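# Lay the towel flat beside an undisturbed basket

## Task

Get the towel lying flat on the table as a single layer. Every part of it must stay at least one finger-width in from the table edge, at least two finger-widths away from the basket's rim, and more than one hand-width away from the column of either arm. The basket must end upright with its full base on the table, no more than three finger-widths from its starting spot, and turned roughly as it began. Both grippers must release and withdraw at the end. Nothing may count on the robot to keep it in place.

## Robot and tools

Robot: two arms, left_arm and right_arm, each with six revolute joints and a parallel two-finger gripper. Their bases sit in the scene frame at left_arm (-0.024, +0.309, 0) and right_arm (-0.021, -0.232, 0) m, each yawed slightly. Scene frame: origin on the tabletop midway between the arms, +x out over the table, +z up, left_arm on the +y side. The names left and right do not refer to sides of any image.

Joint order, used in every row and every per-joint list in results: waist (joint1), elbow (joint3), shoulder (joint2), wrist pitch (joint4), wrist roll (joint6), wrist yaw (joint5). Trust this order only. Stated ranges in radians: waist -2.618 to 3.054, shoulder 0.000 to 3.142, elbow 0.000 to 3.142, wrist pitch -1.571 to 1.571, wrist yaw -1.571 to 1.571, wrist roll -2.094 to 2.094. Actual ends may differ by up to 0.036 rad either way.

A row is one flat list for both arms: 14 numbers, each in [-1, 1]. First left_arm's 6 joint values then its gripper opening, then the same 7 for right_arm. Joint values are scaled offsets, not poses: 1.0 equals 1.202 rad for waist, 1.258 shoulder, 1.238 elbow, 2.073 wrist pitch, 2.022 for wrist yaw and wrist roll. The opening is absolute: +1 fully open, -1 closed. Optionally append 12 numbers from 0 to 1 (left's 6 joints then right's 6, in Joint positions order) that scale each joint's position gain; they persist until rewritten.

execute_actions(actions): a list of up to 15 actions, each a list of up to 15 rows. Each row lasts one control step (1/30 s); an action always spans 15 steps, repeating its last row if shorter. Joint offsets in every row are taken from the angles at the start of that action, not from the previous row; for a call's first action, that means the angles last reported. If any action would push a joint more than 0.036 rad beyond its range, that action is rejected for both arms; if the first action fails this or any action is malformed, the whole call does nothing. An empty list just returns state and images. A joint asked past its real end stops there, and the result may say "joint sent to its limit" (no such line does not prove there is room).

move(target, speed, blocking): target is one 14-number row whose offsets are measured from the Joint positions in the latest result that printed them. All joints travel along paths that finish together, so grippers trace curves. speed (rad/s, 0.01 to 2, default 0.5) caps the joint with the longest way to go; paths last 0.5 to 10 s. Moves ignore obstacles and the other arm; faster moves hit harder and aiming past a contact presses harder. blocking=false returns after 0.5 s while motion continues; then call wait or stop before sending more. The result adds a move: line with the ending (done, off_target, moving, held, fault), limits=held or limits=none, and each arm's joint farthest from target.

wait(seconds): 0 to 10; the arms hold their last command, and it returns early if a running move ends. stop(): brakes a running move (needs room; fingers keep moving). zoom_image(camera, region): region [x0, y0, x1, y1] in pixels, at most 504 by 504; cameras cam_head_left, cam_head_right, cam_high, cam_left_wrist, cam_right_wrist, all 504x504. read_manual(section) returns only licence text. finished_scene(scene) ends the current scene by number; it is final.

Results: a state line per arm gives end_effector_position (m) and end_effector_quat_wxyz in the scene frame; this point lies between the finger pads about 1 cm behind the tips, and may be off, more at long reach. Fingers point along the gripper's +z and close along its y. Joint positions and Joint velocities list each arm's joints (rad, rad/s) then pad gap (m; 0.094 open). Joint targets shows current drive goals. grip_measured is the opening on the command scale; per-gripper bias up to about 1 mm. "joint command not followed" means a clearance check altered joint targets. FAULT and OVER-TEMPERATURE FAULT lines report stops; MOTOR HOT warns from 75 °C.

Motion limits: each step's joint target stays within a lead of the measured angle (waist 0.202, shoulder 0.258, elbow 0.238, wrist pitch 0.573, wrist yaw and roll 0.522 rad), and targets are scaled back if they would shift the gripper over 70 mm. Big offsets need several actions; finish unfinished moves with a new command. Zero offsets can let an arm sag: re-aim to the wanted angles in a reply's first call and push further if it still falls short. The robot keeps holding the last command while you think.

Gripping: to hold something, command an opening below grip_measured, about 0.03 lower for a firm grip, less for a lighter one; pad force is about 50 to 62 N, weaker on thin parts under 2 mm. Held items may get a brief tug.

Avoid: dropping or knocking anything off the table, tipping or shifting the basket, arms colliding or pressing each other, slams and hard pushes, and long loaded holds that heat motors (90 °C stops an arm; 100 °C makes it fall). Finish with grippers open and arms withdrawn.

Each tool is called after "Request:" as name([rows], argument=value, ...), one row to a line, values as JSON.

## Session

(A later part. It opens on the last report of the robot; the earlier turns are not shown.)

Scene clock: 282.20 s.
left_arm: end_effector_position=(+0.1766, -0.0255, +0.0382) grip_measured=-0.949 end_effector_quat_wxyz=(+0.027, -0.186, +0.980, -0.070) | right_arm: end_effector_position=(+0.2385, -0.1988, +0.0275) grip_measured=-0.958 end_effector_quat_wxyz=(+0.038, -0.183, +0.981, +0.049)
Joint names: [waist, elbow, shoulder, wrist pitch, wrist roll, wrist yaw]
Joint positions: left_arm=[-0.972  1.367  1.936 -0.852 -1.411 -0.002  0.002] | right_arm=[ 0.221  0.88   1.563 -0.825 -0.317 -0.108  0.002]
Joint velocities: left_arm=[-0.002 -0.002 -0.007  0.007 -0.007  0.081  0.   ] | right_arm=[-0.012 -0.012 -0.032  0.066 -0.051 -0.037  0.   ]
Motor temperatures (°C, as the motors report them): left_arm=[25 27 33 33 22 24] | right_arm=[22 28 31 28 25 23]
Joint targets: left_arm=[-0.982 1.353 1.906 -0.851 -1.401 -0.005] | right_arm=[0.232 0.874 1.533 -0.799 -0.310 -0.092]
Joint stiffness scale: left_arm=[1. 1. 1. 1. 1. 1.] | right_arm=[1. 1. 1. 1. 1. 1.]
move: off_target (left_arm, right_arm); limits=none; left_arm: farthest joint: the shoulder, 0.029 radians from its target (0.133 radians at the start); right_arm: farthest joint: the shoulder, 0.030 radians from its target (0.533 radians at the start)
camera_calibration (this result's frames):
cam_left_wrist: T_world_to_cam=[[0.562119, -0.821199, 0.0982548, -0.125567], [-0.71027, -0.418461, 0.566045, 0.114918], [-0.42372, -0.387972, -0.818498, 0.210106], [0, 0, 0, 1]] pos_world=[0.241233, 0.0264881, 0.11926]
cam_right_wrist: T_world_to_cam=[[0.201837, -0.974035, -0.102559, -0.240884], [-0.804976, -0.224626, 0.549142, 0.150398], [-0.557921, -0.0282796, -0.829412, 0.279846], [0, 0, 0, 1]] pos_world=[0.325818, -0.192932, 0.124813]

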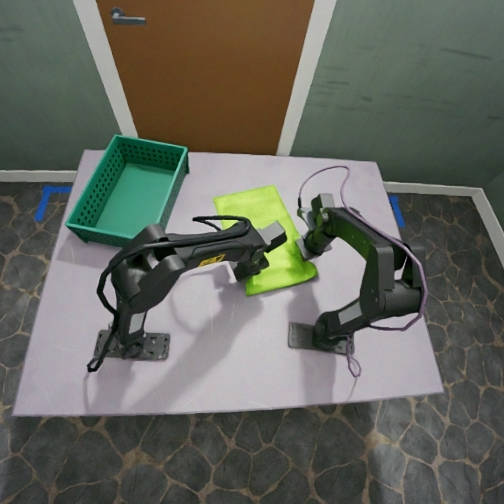

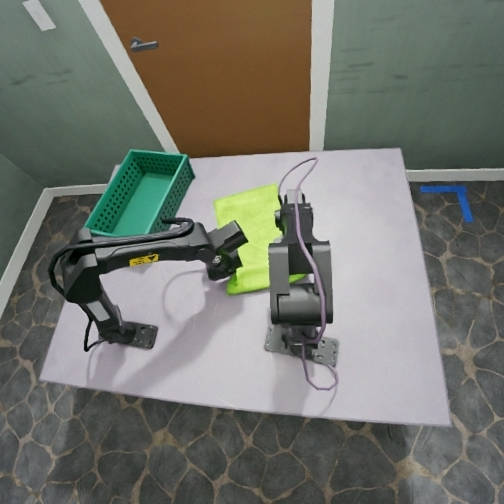

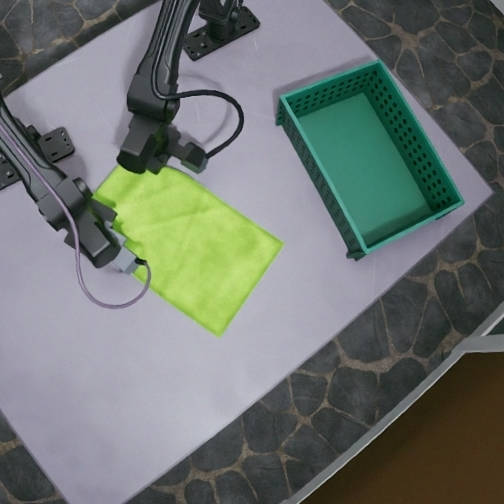

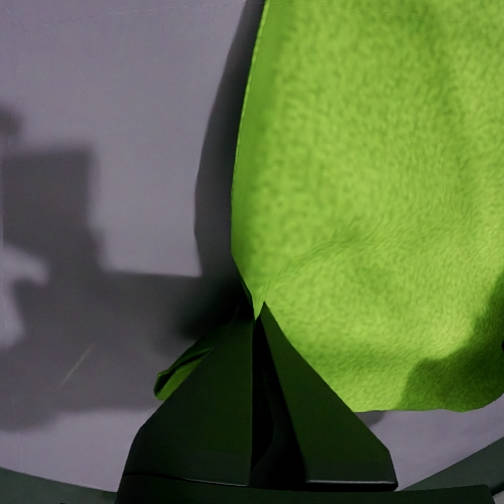

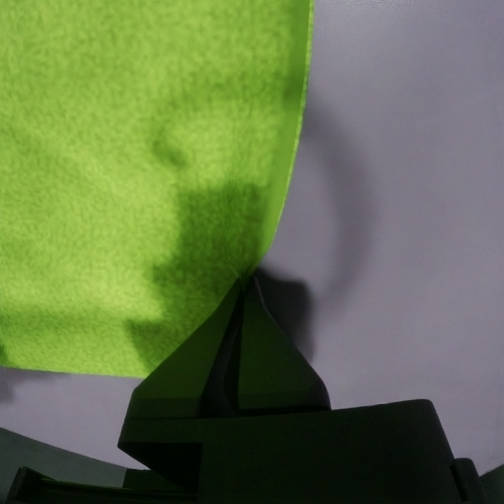

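Request:
execute_actions([
  [[0,0,-0.02,0,0,0,-0.9,0,0,-0.02,0,0,0,-0.9],[0,0,-0.02,0,0,0,-0.8,0,0,-0.02,0,0,0,-0.8],[0,0,-0.02,0,0,0,-0.7,0,0,-0.02,0,0,0,-0.7],[0,0,-0.02,0,0,0,-0.6,0,0,-0.02,0,0,0,-0.6],[0,0,-0.02,0,0,0,-0.5,0,0,-0.02,0,0,0,-0.5],[0,0,-0.02,0,0,0,-0.4,0,0,-0.02,0,0,0,-0.4],[0,0,-0.02,0,0,0,-0.3,0,0,-0.02,0,0,0,-0.3],[0,0,-0.02,0,0,0,-0.2,0,0,-0.02,0,0,0,-0.2],[0,0,-0.02,0,0,0,-0.1,0,0,-0.02,0,0,0,-0.1],[0,0,-0.02,0,0,0,0.05,0,0,-0.02,0,0,0,0.05],[0,0.01,-0.02,0,0,0,0.05,0,0.01,-0.02,0,0,0,0.05],[0,0.02,-0.02,0,0,0,0.05,0,0.02,-0.02,0,0,0,0.05]],
  [[0,0.03,-0.02,0,0,0,0.05,0,0.03,-0.02,0,0,0,0.05],[0,0.04,-0.02,-0.005,0,0,0.05,0,0.04,-0.02,-0.005,0,0,0.05],[0,0.05,-0.02,-0.01,0,0,0.05,0,0.05,-0.02,-0.01,0,0,0.05],[0,0.06,-0.02,-0.015,0,0,0.05,0,0.06,-0.02,-0.015,0,0,0.05],[0,0.075,-0.02,-0.02,0,0,0.05,0,0.075,-0.02,-0.02,0,0,0.05],[0,0.09,-0.02,-0.026,0,0,0.05,0,0.09,-0.02,-0.026,0,0,0.05],[0,0.105,-0.02,-0.032,0,0,0.05,0,0.105,-0.02,-0.032,0,0,0.05],[0,0.12,-0.02,-0.038,0,0,0.05,0,0.12,-0.02,-0.038,0,0,0.05],[0,0.132,-0.02,-0.044,0,0,0.05,0,0.132,-0.02,-0.044,0,0,0.05],[0,0.142,-0.02,-0.05,0,0,0.05,0,0.142,-0.02,-0.05,0,0,0.05],[0,0.15,-0.02,-0.055,0,0,0.05,0,0.15,-0.02,-0.055,0,0,0.05],[0,0.155,-0.02,-0.06,0,0,0.05,0,0.155,-0.02,-0.06,0,0,0.05]],
])

Scene clock: 338.70 s.
left_arm: end_effector_position=(+0.1936, -0.0542, +0.0843) grip_measured=+0.047 end_effector_quat_wxyz=(+0.043, -0.185, +0.975, -0.116) | right_arm: end_effector_position=(+0.2739, -0.1971, +0.0688) grip_measured=+0.048 end_effector_quat_wxyz=(+0.079, -0.185, +0.979, +0.043)
Joint names: [waist, elbow, shoulder, wrist pitch, wrist roll, wrist yaw]
Joint positions: left_arm=[-0.972  1.532  1.933 -0.922 -1.411 -0.002  0.049] | right_arm=[ 0.221  1.046  1.563 -0.907 -0.316 -0.107  0.049]
Joint velocities: left_arm=[-0.007  0.012 -0.037 -0.125 -0.051 -0.066 -0.   ] | right_arm=[ 0.002  0.002  0.002 -0.081 -0.007 -0.037 -0.   ]
Motor temperatures (°C, as the motors report them): left_arm=[25 27 32 31 22 24] | right_arm=[22 27 29 28 25 23]
Joint targets: left_arm=[-0.972 1.559 1.911 -0.976 -1.411 -0.002] | right_arm=[0.221 1.072 1.538 -0.950 -0.316 -0.107]
Joint stiffness scale: left_arm=[1. 1. 1. 1. 1. 1.] | right_arm=[1. 1. 1. 1. 1. 1.]
camera_calibration (this result's frames):
cam_left_wrist: T_world_to_cam=[[0.554448, -0.809057, 0.19497, -0.169246], [-0.738578, -0.370404, 0.563297, 0.0971576], [-0.383522, -0.456319, -0.802922, 0.231104], [0, 0, 0, 1]] pos_world=[0.25423, 0.00451481, 0.163828]
cam_right_wrist: T_world_to_cam=[[0.209093, -0.973831, -0.0890711, -0.245031], [-0.848237, -0.225938, 0.479005, 0.17299], [-0.486595, -0.0246031, -0.873281, 0.318051], [0, 0, 0, 1]] pos_world=[0.352732, -0.191709, 0.17306]

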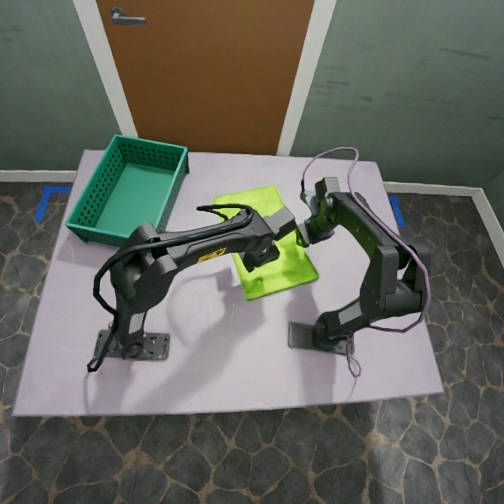

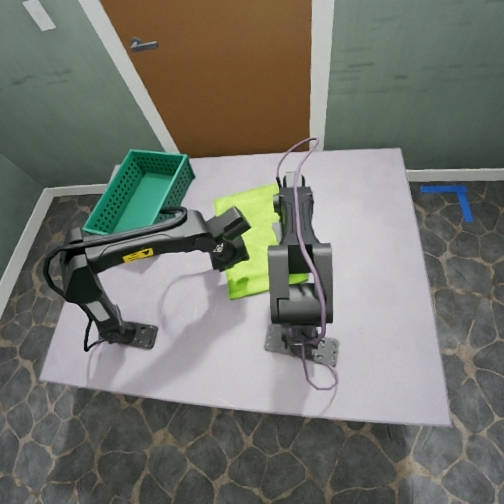

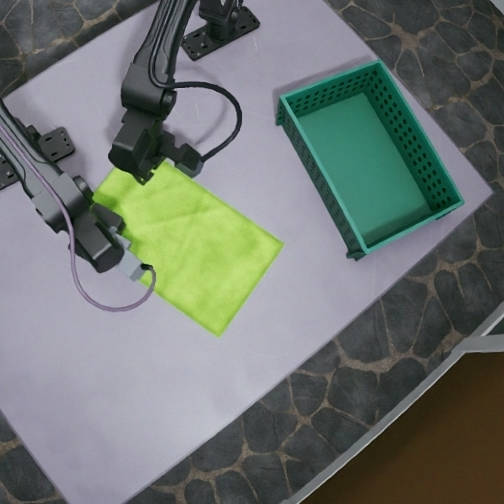

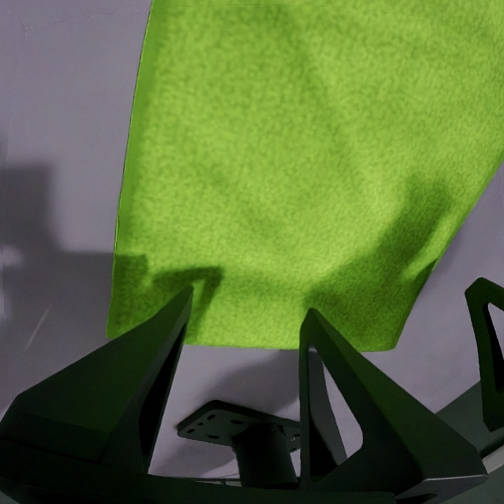

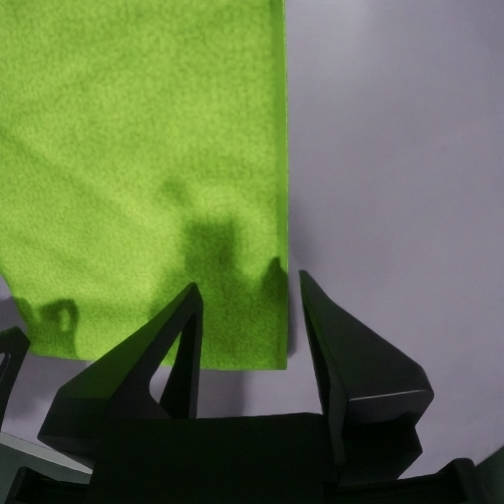

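Request:
move(target=[0.516,0.501,0.339,-0.0466,0.703,0.04,0.05, 0.0915,0.913,0.664,-0.043,0.097,0,0.05], speed=0.7)

Scene clock: 348.60 s.
left_arm: end_effector_position=(+0.4648, +0.0823, +0.0671) grip_measured=+0.047 end_effector_quat_wxyz=(+0.150, +0.208, +0.964, -0.067) | right_arm: end_effector_position=(+0.5146, -0.1313, +0.0539) grip_measured=+0.048 end_effector_quat_wxyz=(+0.156, -0.144, +0.976, +0.055)
Joint names: [waist, elbow, shoulder, wrist pitch, wrist roll, wrist yaw]
Joint positions: left_arm=[-0.351  2.117  2.363 -1.002 -0.001  0.07   0.049] | right_arm=[ 0.32   2.142  2.408 -0.99  -0.127 -0.107  0.049]
Joint velocities: left_arm=[-0.002 -0.017  0.007  0.007 -0.051  0.007  0.   ] | right_arm=[-0.007 -0.022 -0.002  0.007 -0.081  0.037  0.   ]
Motor temperatures (°C, as the motors report them): left_arm=[25 27 32 30 22 24] | right_arm=[21 27 29 28 25 23]
Joint targets: left_arm=[-0.352 2.153 2.359 -1.018 0.011 0.079] | right_arm=[0.331 2.176 2.399 -0.997 -0.120 -0.107]
Joint stiffness scale: left_arm=[1. 1. 1. 1. 1. 1.] | right_arm=[1. 1. 1. 1. 1. 1.]
move: off_target (left_arm, right_arm); limits=none; left_arm: farthest joint: the elbow, 0.035 radians from its target (0.620 radians at the start); right_arm: farthest joint: the elbow, 0.034 radians from its target (1.130 radians at the start)
camera_calibration (this result's frames):
cam_left_wrist: T_world_to_cam=[[-0.203282, -0.975351, 0.0858238, 0.167335], [-0.930602, 0.219716, 0.292754, 0.416617], [-0.304395, -0.0203559, -0.952328, 0.321012], [0, 0, 0, 1]] pos_world=[0.519436, 0.0782072, 0.169381]
cam_right_wrist: T_world_to_cam=[[0.141854, -0.982576, -0.120088, -0.197501], [-0.924164, -0.174925, 0.339591, 0.452506], [-0.35468, 0.0628089, -0.932876, 0.370653], [0, 0, 0, 1]] pos_world=[0.57767, -0.138185, 0.168389]

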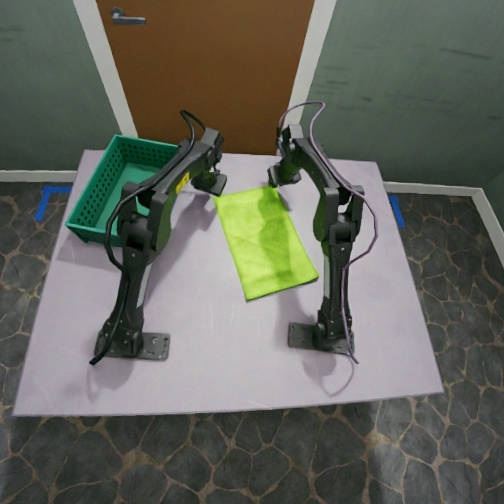

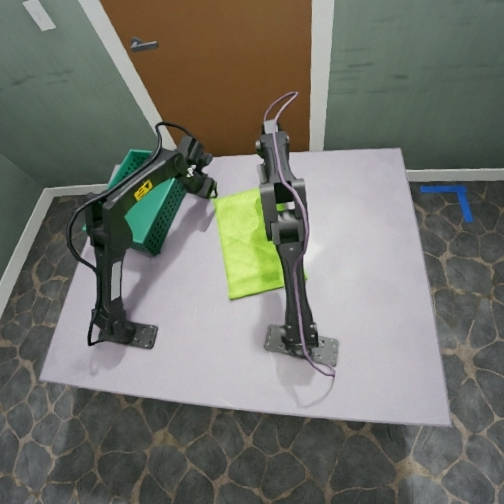

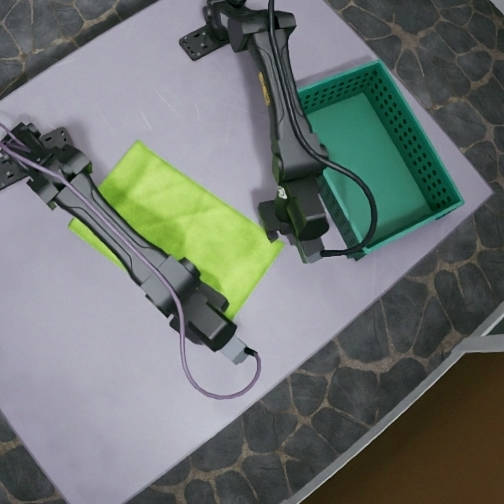

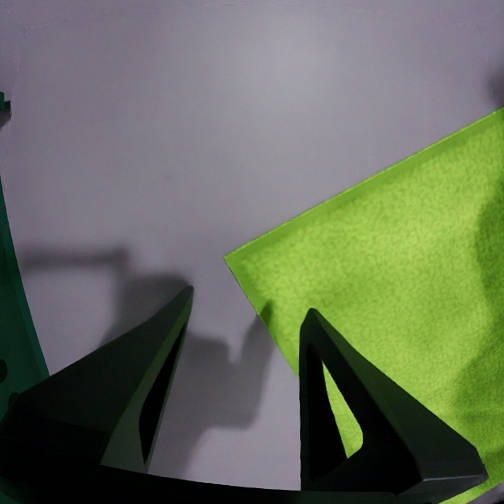

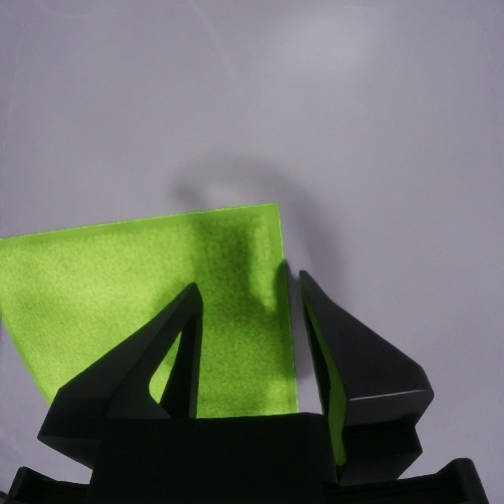

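Request:
move(target=[-0.005,0.026,0.0875,0.024,0,0,0.05, 0,0.038,0.093,0.044,0,0,0.05], speed=0.09)

Scene clock: 375.67 s.
left_arm: end_effector_position=(+0.4662, +0.0816, +0.0243) grip_measured=+0.047 end_effector_quat_wxyz=(+0.122, +0.208, +0.969, -0.061) | right_arm: end_effector_position=(+0.5285, -0.1293, +0.0148) grip_measured=+0.048 end_effector_quat_wxyz=(+0.154, -0.144, +0.976, +0.054)
Joint names: [waist, elbow, shoulder, wrist pitch, wrist roll, wrist yaw]
Joint positions: left_arm=[-0.351  2.125  2.454 -0.976  0.     0.07   0.049] | right_arm=[ 0.32   2.165  2.505 -0.92  -0.127 -0.107  0.049]
Joint velocities: left_arm=[-0.002 -0.007  0.002 -0.007 -0.037 -0.022  0.001] | right_arm=[-0.002  0.007  0.017  0.066  0.007  0.066 -0.   ]
Motor temperatures (°C, as the motors report them): left_arm=[25 28 33 30 22 24] | right_arm=[22 28 32 28 25 23]
Joint targets: left_arm=[-0.357 2.149 2.473 -0.953 -0.001 0.070] | right_arm=[0.320 2.189 2.525 -0.899 -0.128 -0.107]
Joint stiffness scale: left_arm=[1. 1. 1. 1. 1. 1.] | right_arm=[1. 1. 1. 1. 1. 1.]
move: off_target (left_arm, right_arm); limits=none; left_arm: farthest joint: the elbow, 0.025 radians from its target (0.032 radians at the start); right_arm: farthest joint: the elbow, 0.024 radians from its target (0.047 radians at the start)
camera_calibration (this result's frames):
cam_left_wrist: T_world_to_cam=[[-0.19985, -0.977043, 0.0737978, 0.169526], [-0.913872, 0.213034, 0.345622, 0.422052], [-0.353409, 0.00163088, -0.935467, 0.301288], [0, 0, 0, 1]] pos_world=[0.526059, 0.0752312, 0.123464]
cam_right_wrist: T_world_to_cam=[[0.141202, -0.982717, -0.119703, -0.201875], [-0.922656, -0.174462, 0.343903, 0.478203], [-0.358843, 0.0618853, -0.931344, 0.341017], [0, 0, 0, 1]] pos_world=[0.592093, -0.136062, 0.128984]

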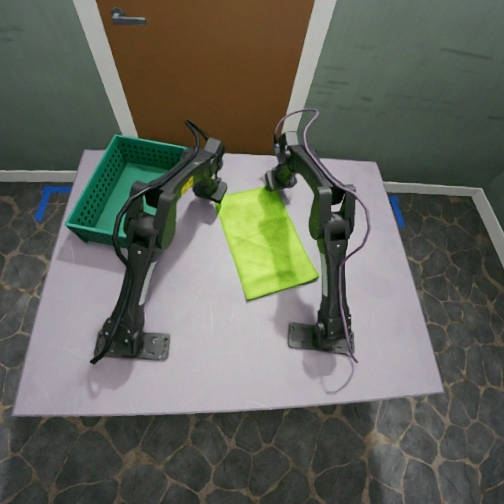

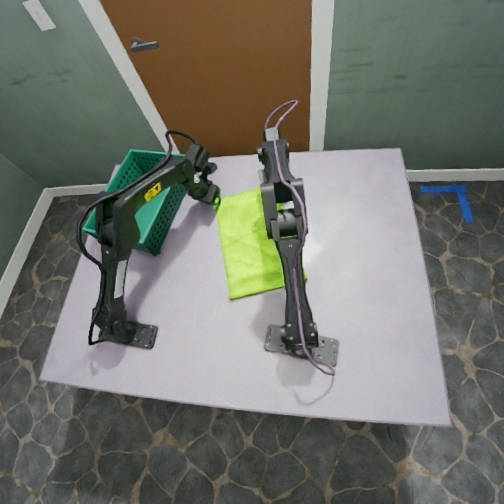

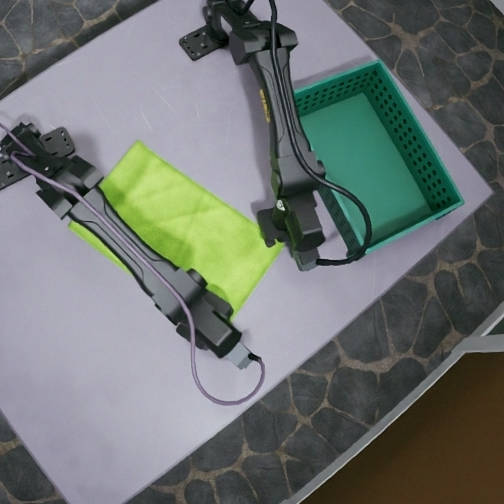

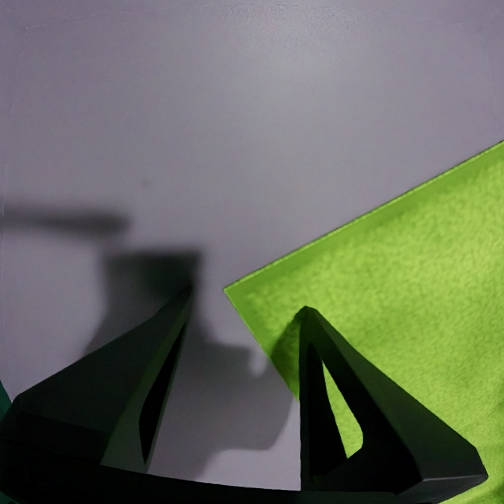

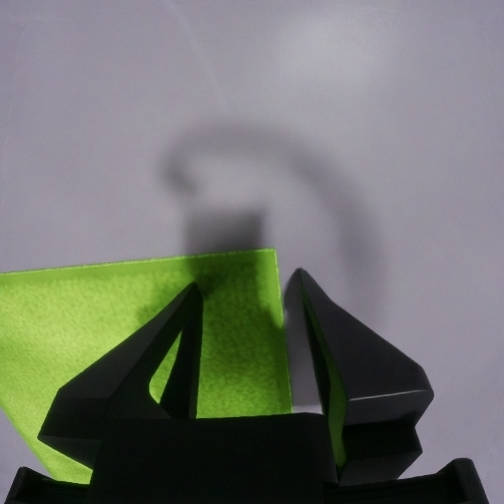

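Both grippers are in contact again, so I'll close them.

Request:
execute_actions([
  [[0,0.008,0.022,0,0,0,0.0,0,0.008,0.022,0,0,0,0.0],[0,0.008,0.022,0,0,0,-0.05,0,0.008,0.022,0,0,0,-0.05],[0,0.008,0.022,0,0,0,-0.1,0,0.008,0.022,0,0,0,-0.1],[0,0.008,0.022,0,0,0,-0.15,0,0.008,0.022,0,0,0,-0.15],[0,0.008,0.022,0,0,0,-0.2,0,0.008,0.022,0,0,0,-0.2],[0,0.008,0.022,0,0,0,-0.25,0,0.008,0.022,0,0,0,-0.25],[0,0.008,0.022,0,0,0,-0.3,0,0.008,0.022,0,0,0,-0.3],[0,0.008,0.022,0,0,0,-0.35,0,0.008,0.022,0,0,0,-0.35],[0,0.008,0.022,0,0,0,-0.4,0,0.008,0.022,0,0,0,-0.4],[0,0.008,0.022,0,0,0,-0.44,0,0.008,0.022,0,0,0,-0.44],[0,0.008,0.022,0,0,0,-0.48,0,0.008,0.022,0,0,0,-0.48],[0,0.008,0.022,0,0,0,-0.52,0,0.008,0.022,0,0,0,-0.52],[0,0.008,0.022,0,0,0,-0.56,0,0.008,0.022,0,0,0,-0.56],[0,0.008,0.022,0,0,0,-0.6,0,0.008,0.022,0,0,0,-0.6],[0,0.008,0.022,0,0,0,-0.64,0,0.008,0.022,0,0,0,-0.64]],
])

Scene clock: 385.30 s.
left_arm: end_effector_position=(+0.4669, +0.0831, +0.0229) grip_measured=-0.620 end_effector_quat_wxyz=(+0.122, +0.207, +0.969, -0.056) | right_arm: end_effector_position=(+0.5293, -0.1292, +0.0139) grip_measured=-0.620 end_effector_quat_wxyz=(+0.155, -0.144, +0.976, +0.054)
Joint names: [waist, elbow, shoulder, wrist pitch, wrist roll, wrist yaw]
Joint positions: left_arm=[-0.351  2.125  2.457 -0.975  0.     0.061  0.018] | right_arm=[ 0.32   2.165  2.508 -0.916 -0.127 -0.107  0.018]
Joint velocities: left_arm=[-0.012 -0.002  0.027 -0.066 -0.051 -0.037 -0.035] | right_arm=[-0.012 -0.002 -0.022  0.022 -0.007 -0.095 -0.035]
Motor temperatures (°C, as the motors report them): left_arm=[25 28 33 31 22 24] | right_arm=[21 28 32 28 25 23]
Joint targets: left_arm=[-0.351 2.134 2.482 -0.976 0.000 0.070] | right_arm=[0.320 2.175 2.533 -0.920 -0.127 -0.107]
Joint stiffness scale: left_arm=[1. 1. 1. 1. 1. 1.] | right_arm=[1. 1. 1. 1. 1. 1.]
camera_calibration (this result's frames):
cam_left_wrist: T_world_to_cam=[[-0.197637, -0.978133, 0.0647786, 0.170492], [-0.915, 0.207784, 0.345834, 0.423749], [-0.351731, 0.00907716, -0.936057, 0.298765], [0, 0, 0, 1]] pos_world=[0.526511, 0.0760039, 0.12207]
cam_right_wrist: T_world_to_cam=[[0.141428, -0.982683, -0.119714, -0.202096], [-0.923303, -0.174559, 0.342113, 0.479577], [-0.357086, 0.0621481, -0.932002, 0.339536], [0, 0, 0, 1]] pos_world=[0.59262, -0.135983, 0.128185]

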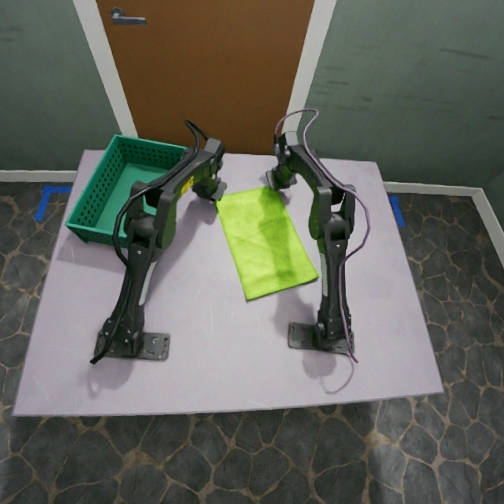

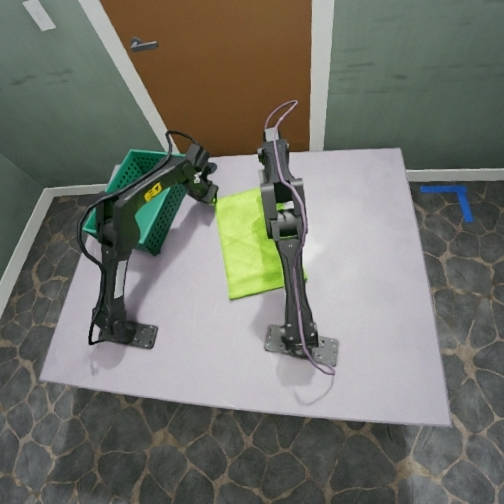

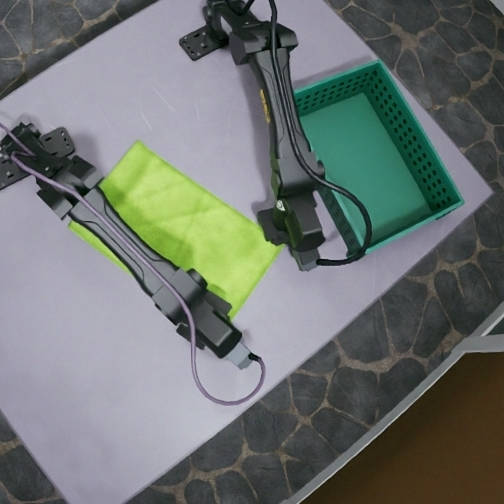

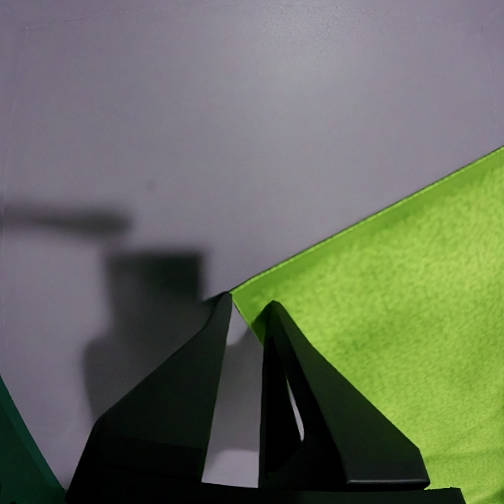

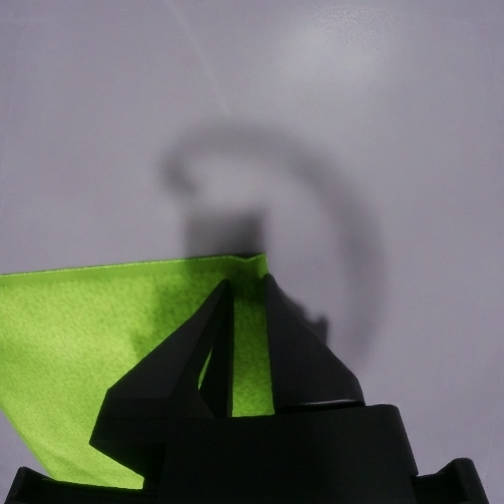

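Request:
execute_actions(actions=[])

Scene clock: 408.90 s.
left_arm: end_effector_position=(+0.4667, +0.0830, +0.0227) grip_measured=-0.637 end_effector_quat_wxyz=(+0.122, +0.208, +0.969, -0.057) | right_arm: end_effector_position=(+0.5292, -0.1284, +0.0140) grip_measured=-0.638 end_effector_quat_wxyz=(+0.155, -0.144, +0.976, +0.056)
Joint names: [waist, elbow, shoulder, wrist pitch, wrist roll, wrist yaw]
Joint positions: left_arm=[-0.351  2.125  2.457 -0.975  0.     0.062  0.017] | right_arm=[ 0.32   2.165  2.508 -0.916 -0.127 -0.111  0.017]
Joint velocities: left_arm=[-0.012 -0.007 -0.022 -0.081 -0.066  0.007 -0.001] | right_arm=[-0.007  0.002  0.002 -0.007 -0.037 -0.037 -0.   ]
Motor temperatures (°C, as the motors report them): left_arm=[25 28 33 30 22 24] | right_arm=[21 28 32 28 25 23]
Joint targets: left_arm=[-0.351 2.134 2.482 -0.976 0.000 0.070] | right_arm=[0.320 2.175 2.533 -0.920 -0.127 -0.107]
Joint stiffness scale: left_arm=[1. 1. 1. 1. 1. 1.] | right_arm=[1. 1. 1. 1. 1. 1.]
camera_calibration (this result's frames):
cam_left_wrist: T_world_to_cam=[[-0.197876, -0.978018, 0.0657751, 0.170394], [-0.914663, 0.208354, 0.346381, 0.423524], [-0.352471, 0.0083786, -0.935785, 0.298948], [0, 0, 0, 1]] pos_world=[0.526469, 0.0759009, 0.121842]
cam_right_wrist: T_world_to_cam=[[0.142625, -0.982019, -0.123677, -0.201842], [-0.922874, -0.177103, 0.341963, 0.479002], [-0.357718, 0.0653651, -0.931539, 0.340256], [0, 0, 0, 1]] pos_world=[0.592561, -0.135621, 0.128197]

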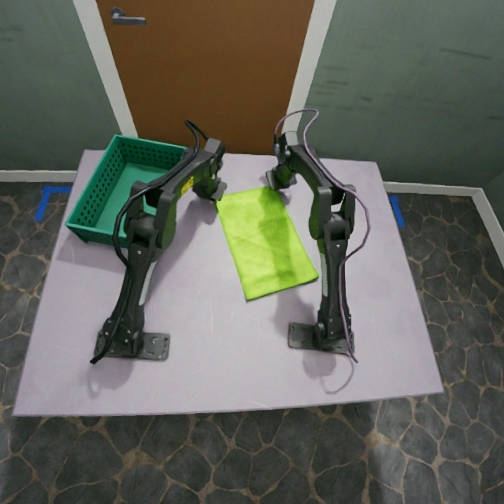

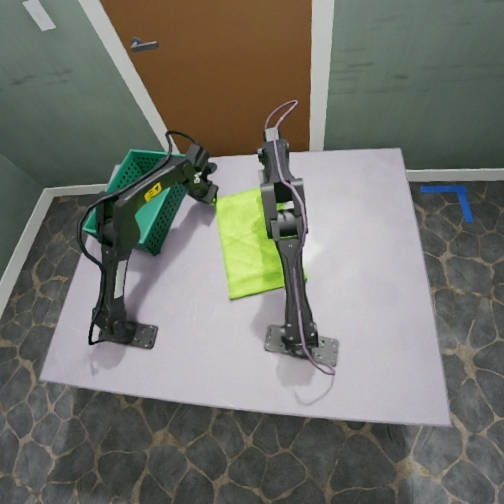

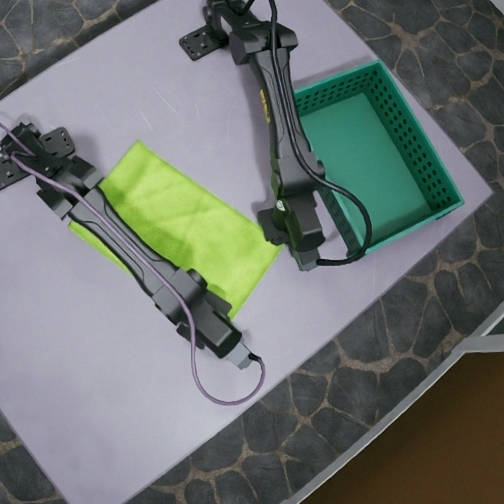

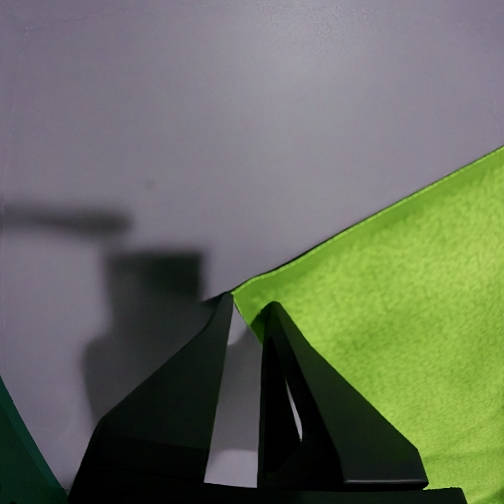

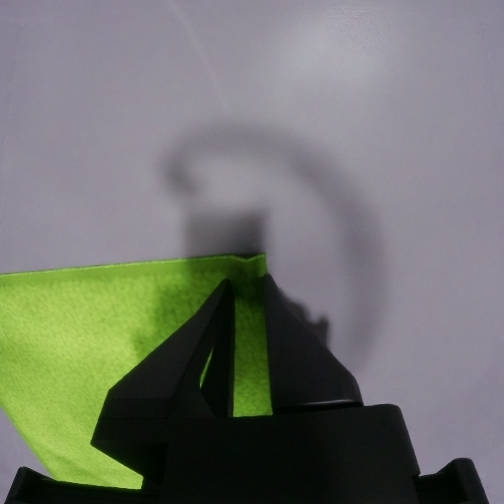

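Request:
execute_actions([
  [[0,0.007,0.02,0,0,0.004,-0.66,0,0.008,0.02,0,0,0.002,-0.66],[0,0.007,0.02,0,0,0.004,-0.68,0,0.008,0.02,0,0,0.002,-0.68],[0,0.007,0.02,0,0,0.004,-0.70,0,0.008,0.02,0,0,0.002,-0.70],[0,0.007,0.02,0,0,0.004,-0.72,0,0.008,0.02,0,0,0.002,-0.72],[0,0.007,0.02,0,0,0.004,-0.74,0,0.008,0.02,0,0,0.002,-0.74],[0,0.007,0.02,0,0,0.004,-0.76,0,0.008,0.02,0,0,0.002,-0.76],[0,0.007,0.02,0,0,0.004,-0.78,0,0.008,0.02,0,0,0.002,-0.78],[0,0.007,0.02,0,0,0.004,-0.80,0,0.008,0.02,0,0,0.002,-0.80],[0,0.007,0.02,0,0,0.004,-0.82,0,0.008,0.02,0,0,0.002,-0.82],[0,0.007,0.02,0,0,0.004,-0.84,0,0.008,0.02,0,0,0.002,-0.84],[0,0.007,0.02,0,0,0.004,-0.86,0,0.008,0.02,0,0,0.002,-0.86],[0,0.007,0.02,0,0,0.004,-0.88,0,0.008,0.02,0,0,0.002,-0.88],[0,0.007,0.02,0,0,0.004,-0.90,0,0.008,0.02,0,0,0.002,-0.90],[0,0.007,0.02,0,0,0.004,-0.92,0,0.008,0.02,0,0,0.002,-0.92],[0,0.007,0.02,0,0,0.004,-0.94,0,0.008,0.02,0,0,0.002,-0.94]],
  [[0,0.007,0.02,0,0,0.004,-0.96,0,0.008,0.02,0,0,0.002,-0.96],[0,0.007,0.02,0,0,0.004,-0.98,0,0.008,0.02,0,0,0.002,-0.98],[0,0.007,0.02,0,0,0.004,-1,0,0.008,0.02,0,0,0.002,-1]],
])

Scene clock: 427.87 s.
left_arm: end_effector_position=(+0.4661, +0.0810, +0.0229) grip_measured=-0.982 end_effector_quat_wxyz=(+0.121, +0.208, +0.969, -0.063) | right_arm: end_effector_position=(+0.5284, -0.1247, +0.0140) grip_measured=-0.971 end_effector_quat_wxyz=(+0.154, -0.146, +0.975, +0.067)
Joint names: [waist, elbow, shoulder, wrist pitch, wrist roll, wrist yaw]
Joint positions: left_arm=[-0.351  2.125  2.457 -0.974  0.     0.073  0.001] | right_arm=[ 0.32   2.165  2.508 -0.916 -0.127 -0.133  0.001]
Joint velocities: left_arm=[ 0.017 -0.002 -0.007  0.037 -0.007  0.022  0.001] | right_arm=[-0.007  0.002  0.007  0.066 -0.022 -0.007  0.001]
Motor temperatures (°C, as the motors report them): left_arm=[25 28 33 30 22 24] | right_arm=[21 28 32 28 25 23]
Joint targets: left_arm=[-0.351 2.133 2.482 -0.974 0.000 0.080] | right_arm=[0.320 2.175 2.533 -0.916 -0.127 -0.125]
Joint stiffness scale: left_arm=[1. 1. 1. 1. 1. 1.] | right_arm=[1. 1. 1. 1. 1. 1.]
camera_calibration (this result's frames):
cam_left_wrist: T_world_to_cam=[[-0.200548, -0.97667, 0.0767887, 0.16923], [-0.912855, 0.214746, 0.347245, 0.421931], [-0.355634, -0.000457444, -0.934625, 0.30111], [0, 0, 0, 1]] pos_world=[0.526186, 0.0748113, 0.121916]
cam_right_wrist: T_world_to_cam=[[0.148672, -0.97832, -0.144178, -0.200467], [-0.920341, -0.190225, 0.341742, 0.475955], [-0.361759, 0.081886, -0.928669, 0.343915], [0, 0, 0, 1]] pos_world=[0.592259, -0.133744, 0.127826]

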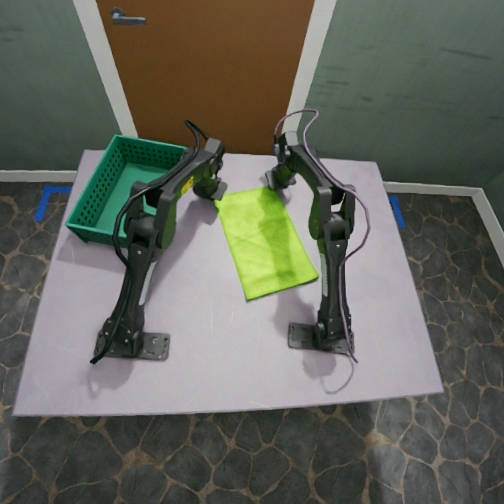

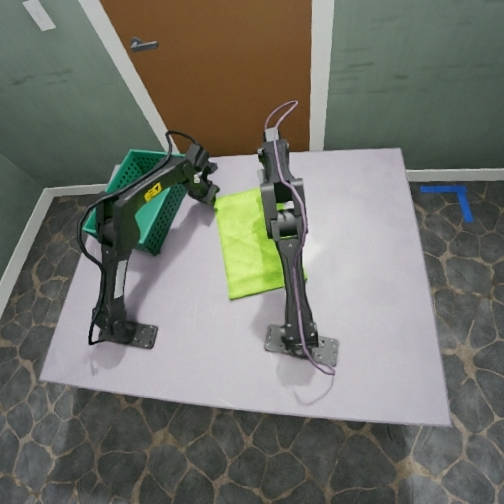

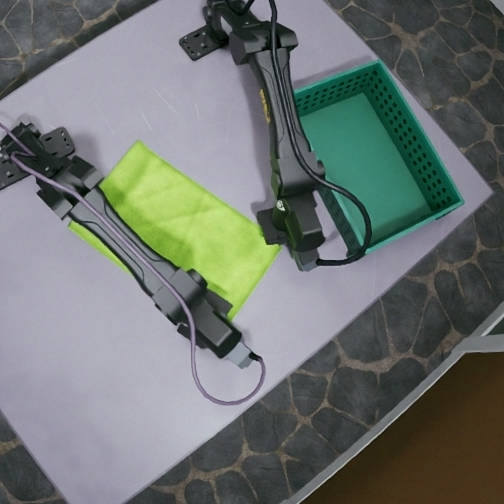

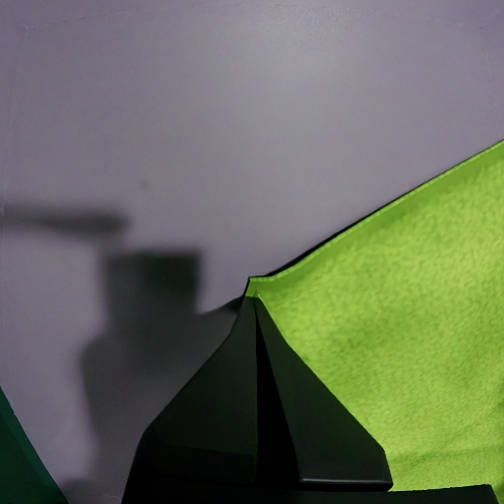

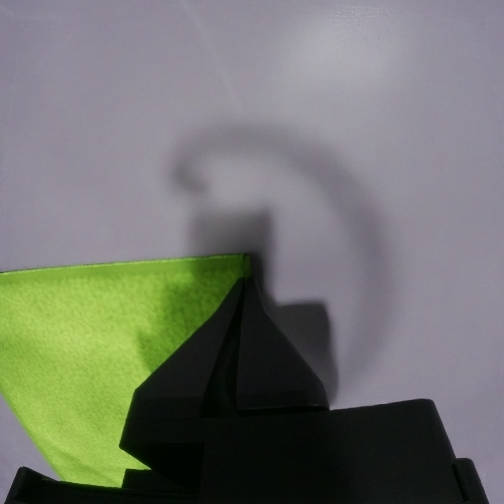

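Request:
move(target=[0,0.007,-0.07,0,0,0.003,-1,0,0.008,-0.07,0,0,0.003,-1], speed=0.1)

Scene clock: 432.97 s.
left_arm: end_effector_position=(+0.4706, +0.0791, +0.0544) grip_measured=-0.982 end_effector_quat_wxyz=(+0.151, +0.208, +0.964, -0.069) | right_arm: end_effector_position=(+0.5332, -0.1239, +0.0436) grip_measured=-0.971 end_effector_quat_wxyz=(+0.181, -0.147, +0.970, +0.067)
Joint names: [waist, elbow, shoulder, wrist pitch, wrist roll, wrist yaw]
Joint positions: left_arm=[-0.351  2.125  2.397 -0.974  0.     0.073  0.001] | right_arm=[ 0.32   2.165  2.454 -0.916 -0.127 -0.133  0.001]
Joint velocities: left_arm=[ 0.002 -0.007  0.002 -0.007  0.007  0.022 -0.   ] | right_arm=[-0.002 -0.007 -0.007 -0.081  0.066 -0.007  0.001]
Motor temperatures (°C, as the motors report them): left_arm=[25 28 33 30 22 24] | right_arm=[21 28 32 28 25 23]
Joint targets: left_arm=[-0.351 2.133 2.369 -0.974 0.000 0.079] | right_arm=[0.320 2.175 2.420 -0.915 -0.127 -0.126]
Joint stiffness scale: left_arm=[1. 1. 1. 1. 1. 1.] | right_arm=[1. 1. 1. 1. 1. 1.]
move: off_target (left_arm, right_arm); limits=none; left_arm: farthest joint: the shoulder, 0.028 radians from its target (0.088 radians at the start); right_arm: farthest joint: the shoulder, 0.034 radians from its target (0.088 radians at the start)
camera_calibration (this result's frames):
cam_left_wrist: T_world_to_cam=[[-0.205131, -0.974657, 0.0892422, 0.167119], [-0.930474, 0.222483, 0.291067, 0.42618], [-0.303545, -0.0233306, -0.952531, 0.310408], [0, 0, 0, 1]] pos_world=[0.525053, 0.0753086, 0.156712]
cam_right_wrist: T_world_to_cam=[[0.156569, -0.977085, -0.144189, -0.200205], [-0.937347, -0.193005, 0.290052, 0.481433], [-0.311235, 0.0897419, -0.946086, 0.347862], [0, 0, 0, 1]] pos_world=[0.590882, -0.133917, 0.160599]

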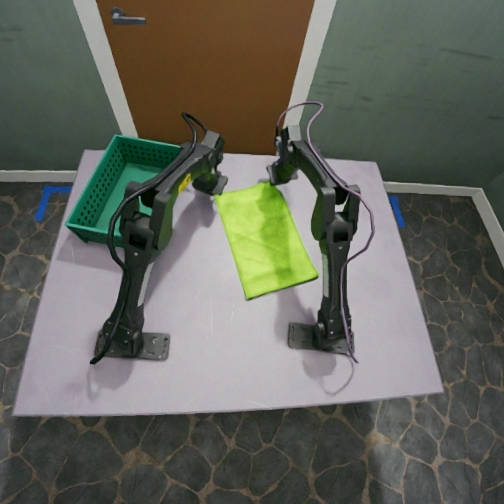

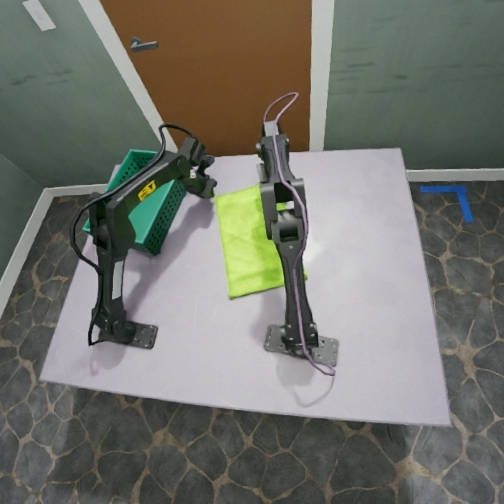

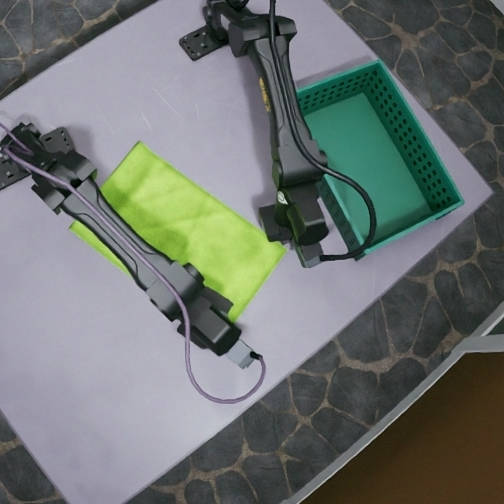

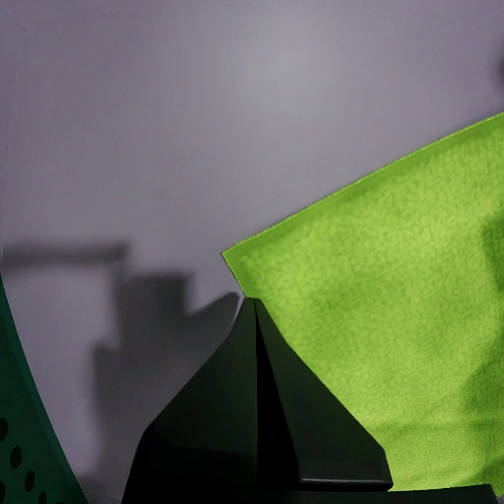

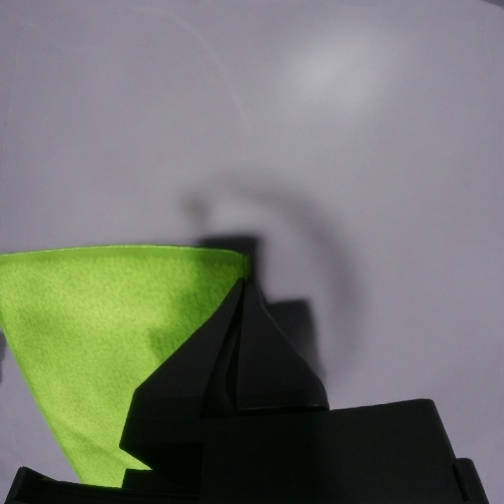

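Request:
move(target=[-0.095,0.007,-0.022,0,-0.297,-0.103,0.2,0,0.008,-0.027,0,0,0.003,-1], speed=0.5)

Scene clock: 484.10 s.
left_arm: end_effector_position=(+0.4603, +0.0580, +0.0552) grip_measured=+0.197 end_effector_quat_wxyz=(+0.168, -0.045, +0.984, -0.035) | right_arm: end_effector_position=(+0.5332, -0.1239, +0.0436) grip_measured=-0.971 end_effector_quat_wxyz=(+0.181, -0.147, +0.970, +0.067)
Joint names: [waist, elbow, shoulder, wrist pitch, wrist roll, wrist yaw]
Joint positions: left_arm=[-0.457  2.125  2.397 -0.974 -0.591 -0.12   0.056] | right_arm=[ 0.32   2.165  2.454 -0.916 -0.127 -0.133  0.001]
Joint velocities: left_arm=[ 0.002 -0.012 -0.002 -0.007 -0.007 -0.007  0.   ] | right_arm=[ 0.002 -0.002 -0.007 -0.051 -0.037 -0.051  0.   ]
Motor temperatures (°C, as the motors report them): left_arm=[25 28 36 30 22 24] | right_arm=[21 28 36 28 25 23]
Joint targets: left_arm=[-0.465 2.133 2.369 -0.974 -0.601 -0.135] | right_arm=[0.320 2.175 2.420 -0.916 -0.127 -0.127]
Joint stiffness scale: left_arm=[1. 1. 1. 1. 1. 1.] | right_arm=[1. 1. 1. 1. 1. 1.]
move: off_target (left_arm, right_arm); limits=none; left_arm: farthest joint: the shoulder, 0.027 radians from its target (0.027 radians at the start); right_arm: farthest joint: the shoulder, 0.034 radians from its target (0.034 radians at the start)
camera_calibration (this result's frames):
cam_left_wrist: T_world_to_cam=[[0.29971, -0.948246, 0.104894, -0.0903278], [-0.922791, -0.260233, 0.28414, 0.44594], [-0.242138, -0.181955, -0.953028, 0.288496], [0, 0, 0, 1]] pos_world=[0.508438, 0.0828887, 0.15771]
cam_right_wrist: T_world_to_cam=[[0.156569, -0.977085, -0.144189, -0.200205], [-0.937347, -0.193005, 0.290052, 0.481433], [-0.311235, 0.0897419, -0.946086, 0.347862], [0, 0, 0, 1]] pos_world=[0.590882, -0.133917, 0.160599]

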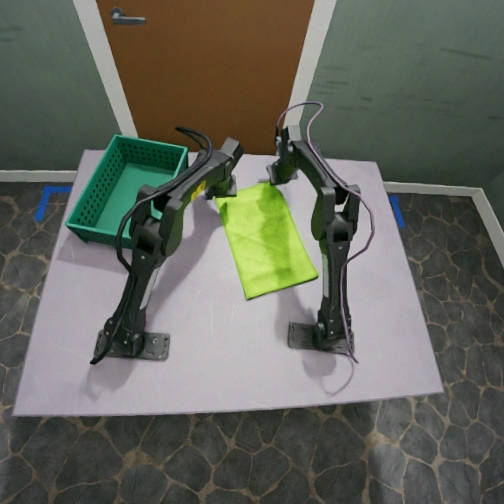

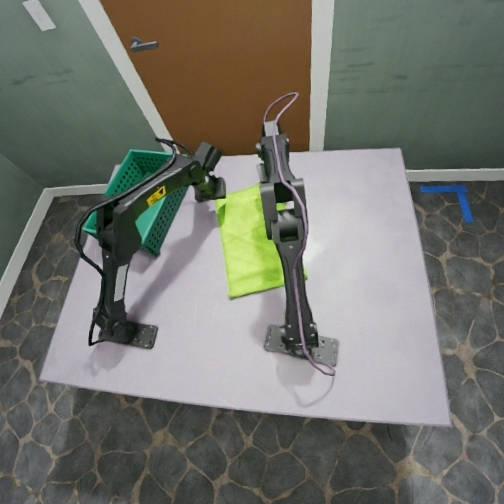

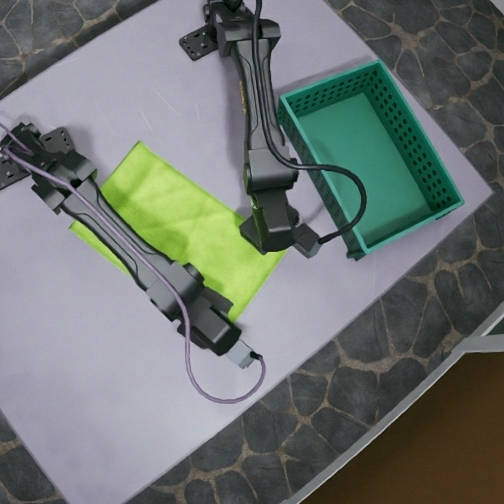

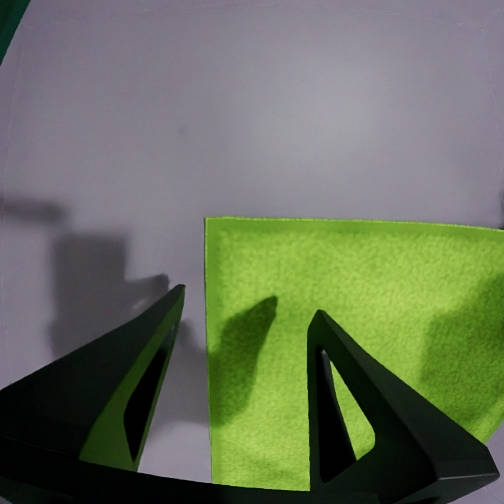

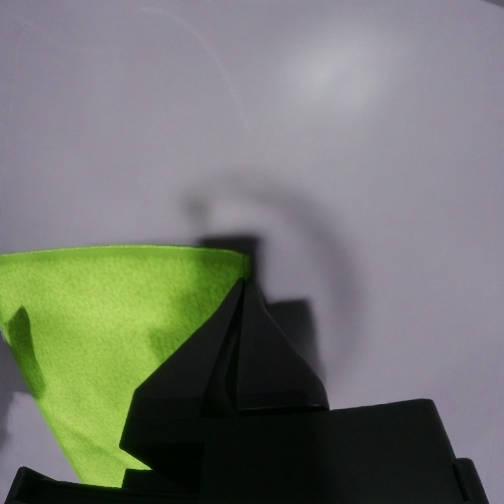

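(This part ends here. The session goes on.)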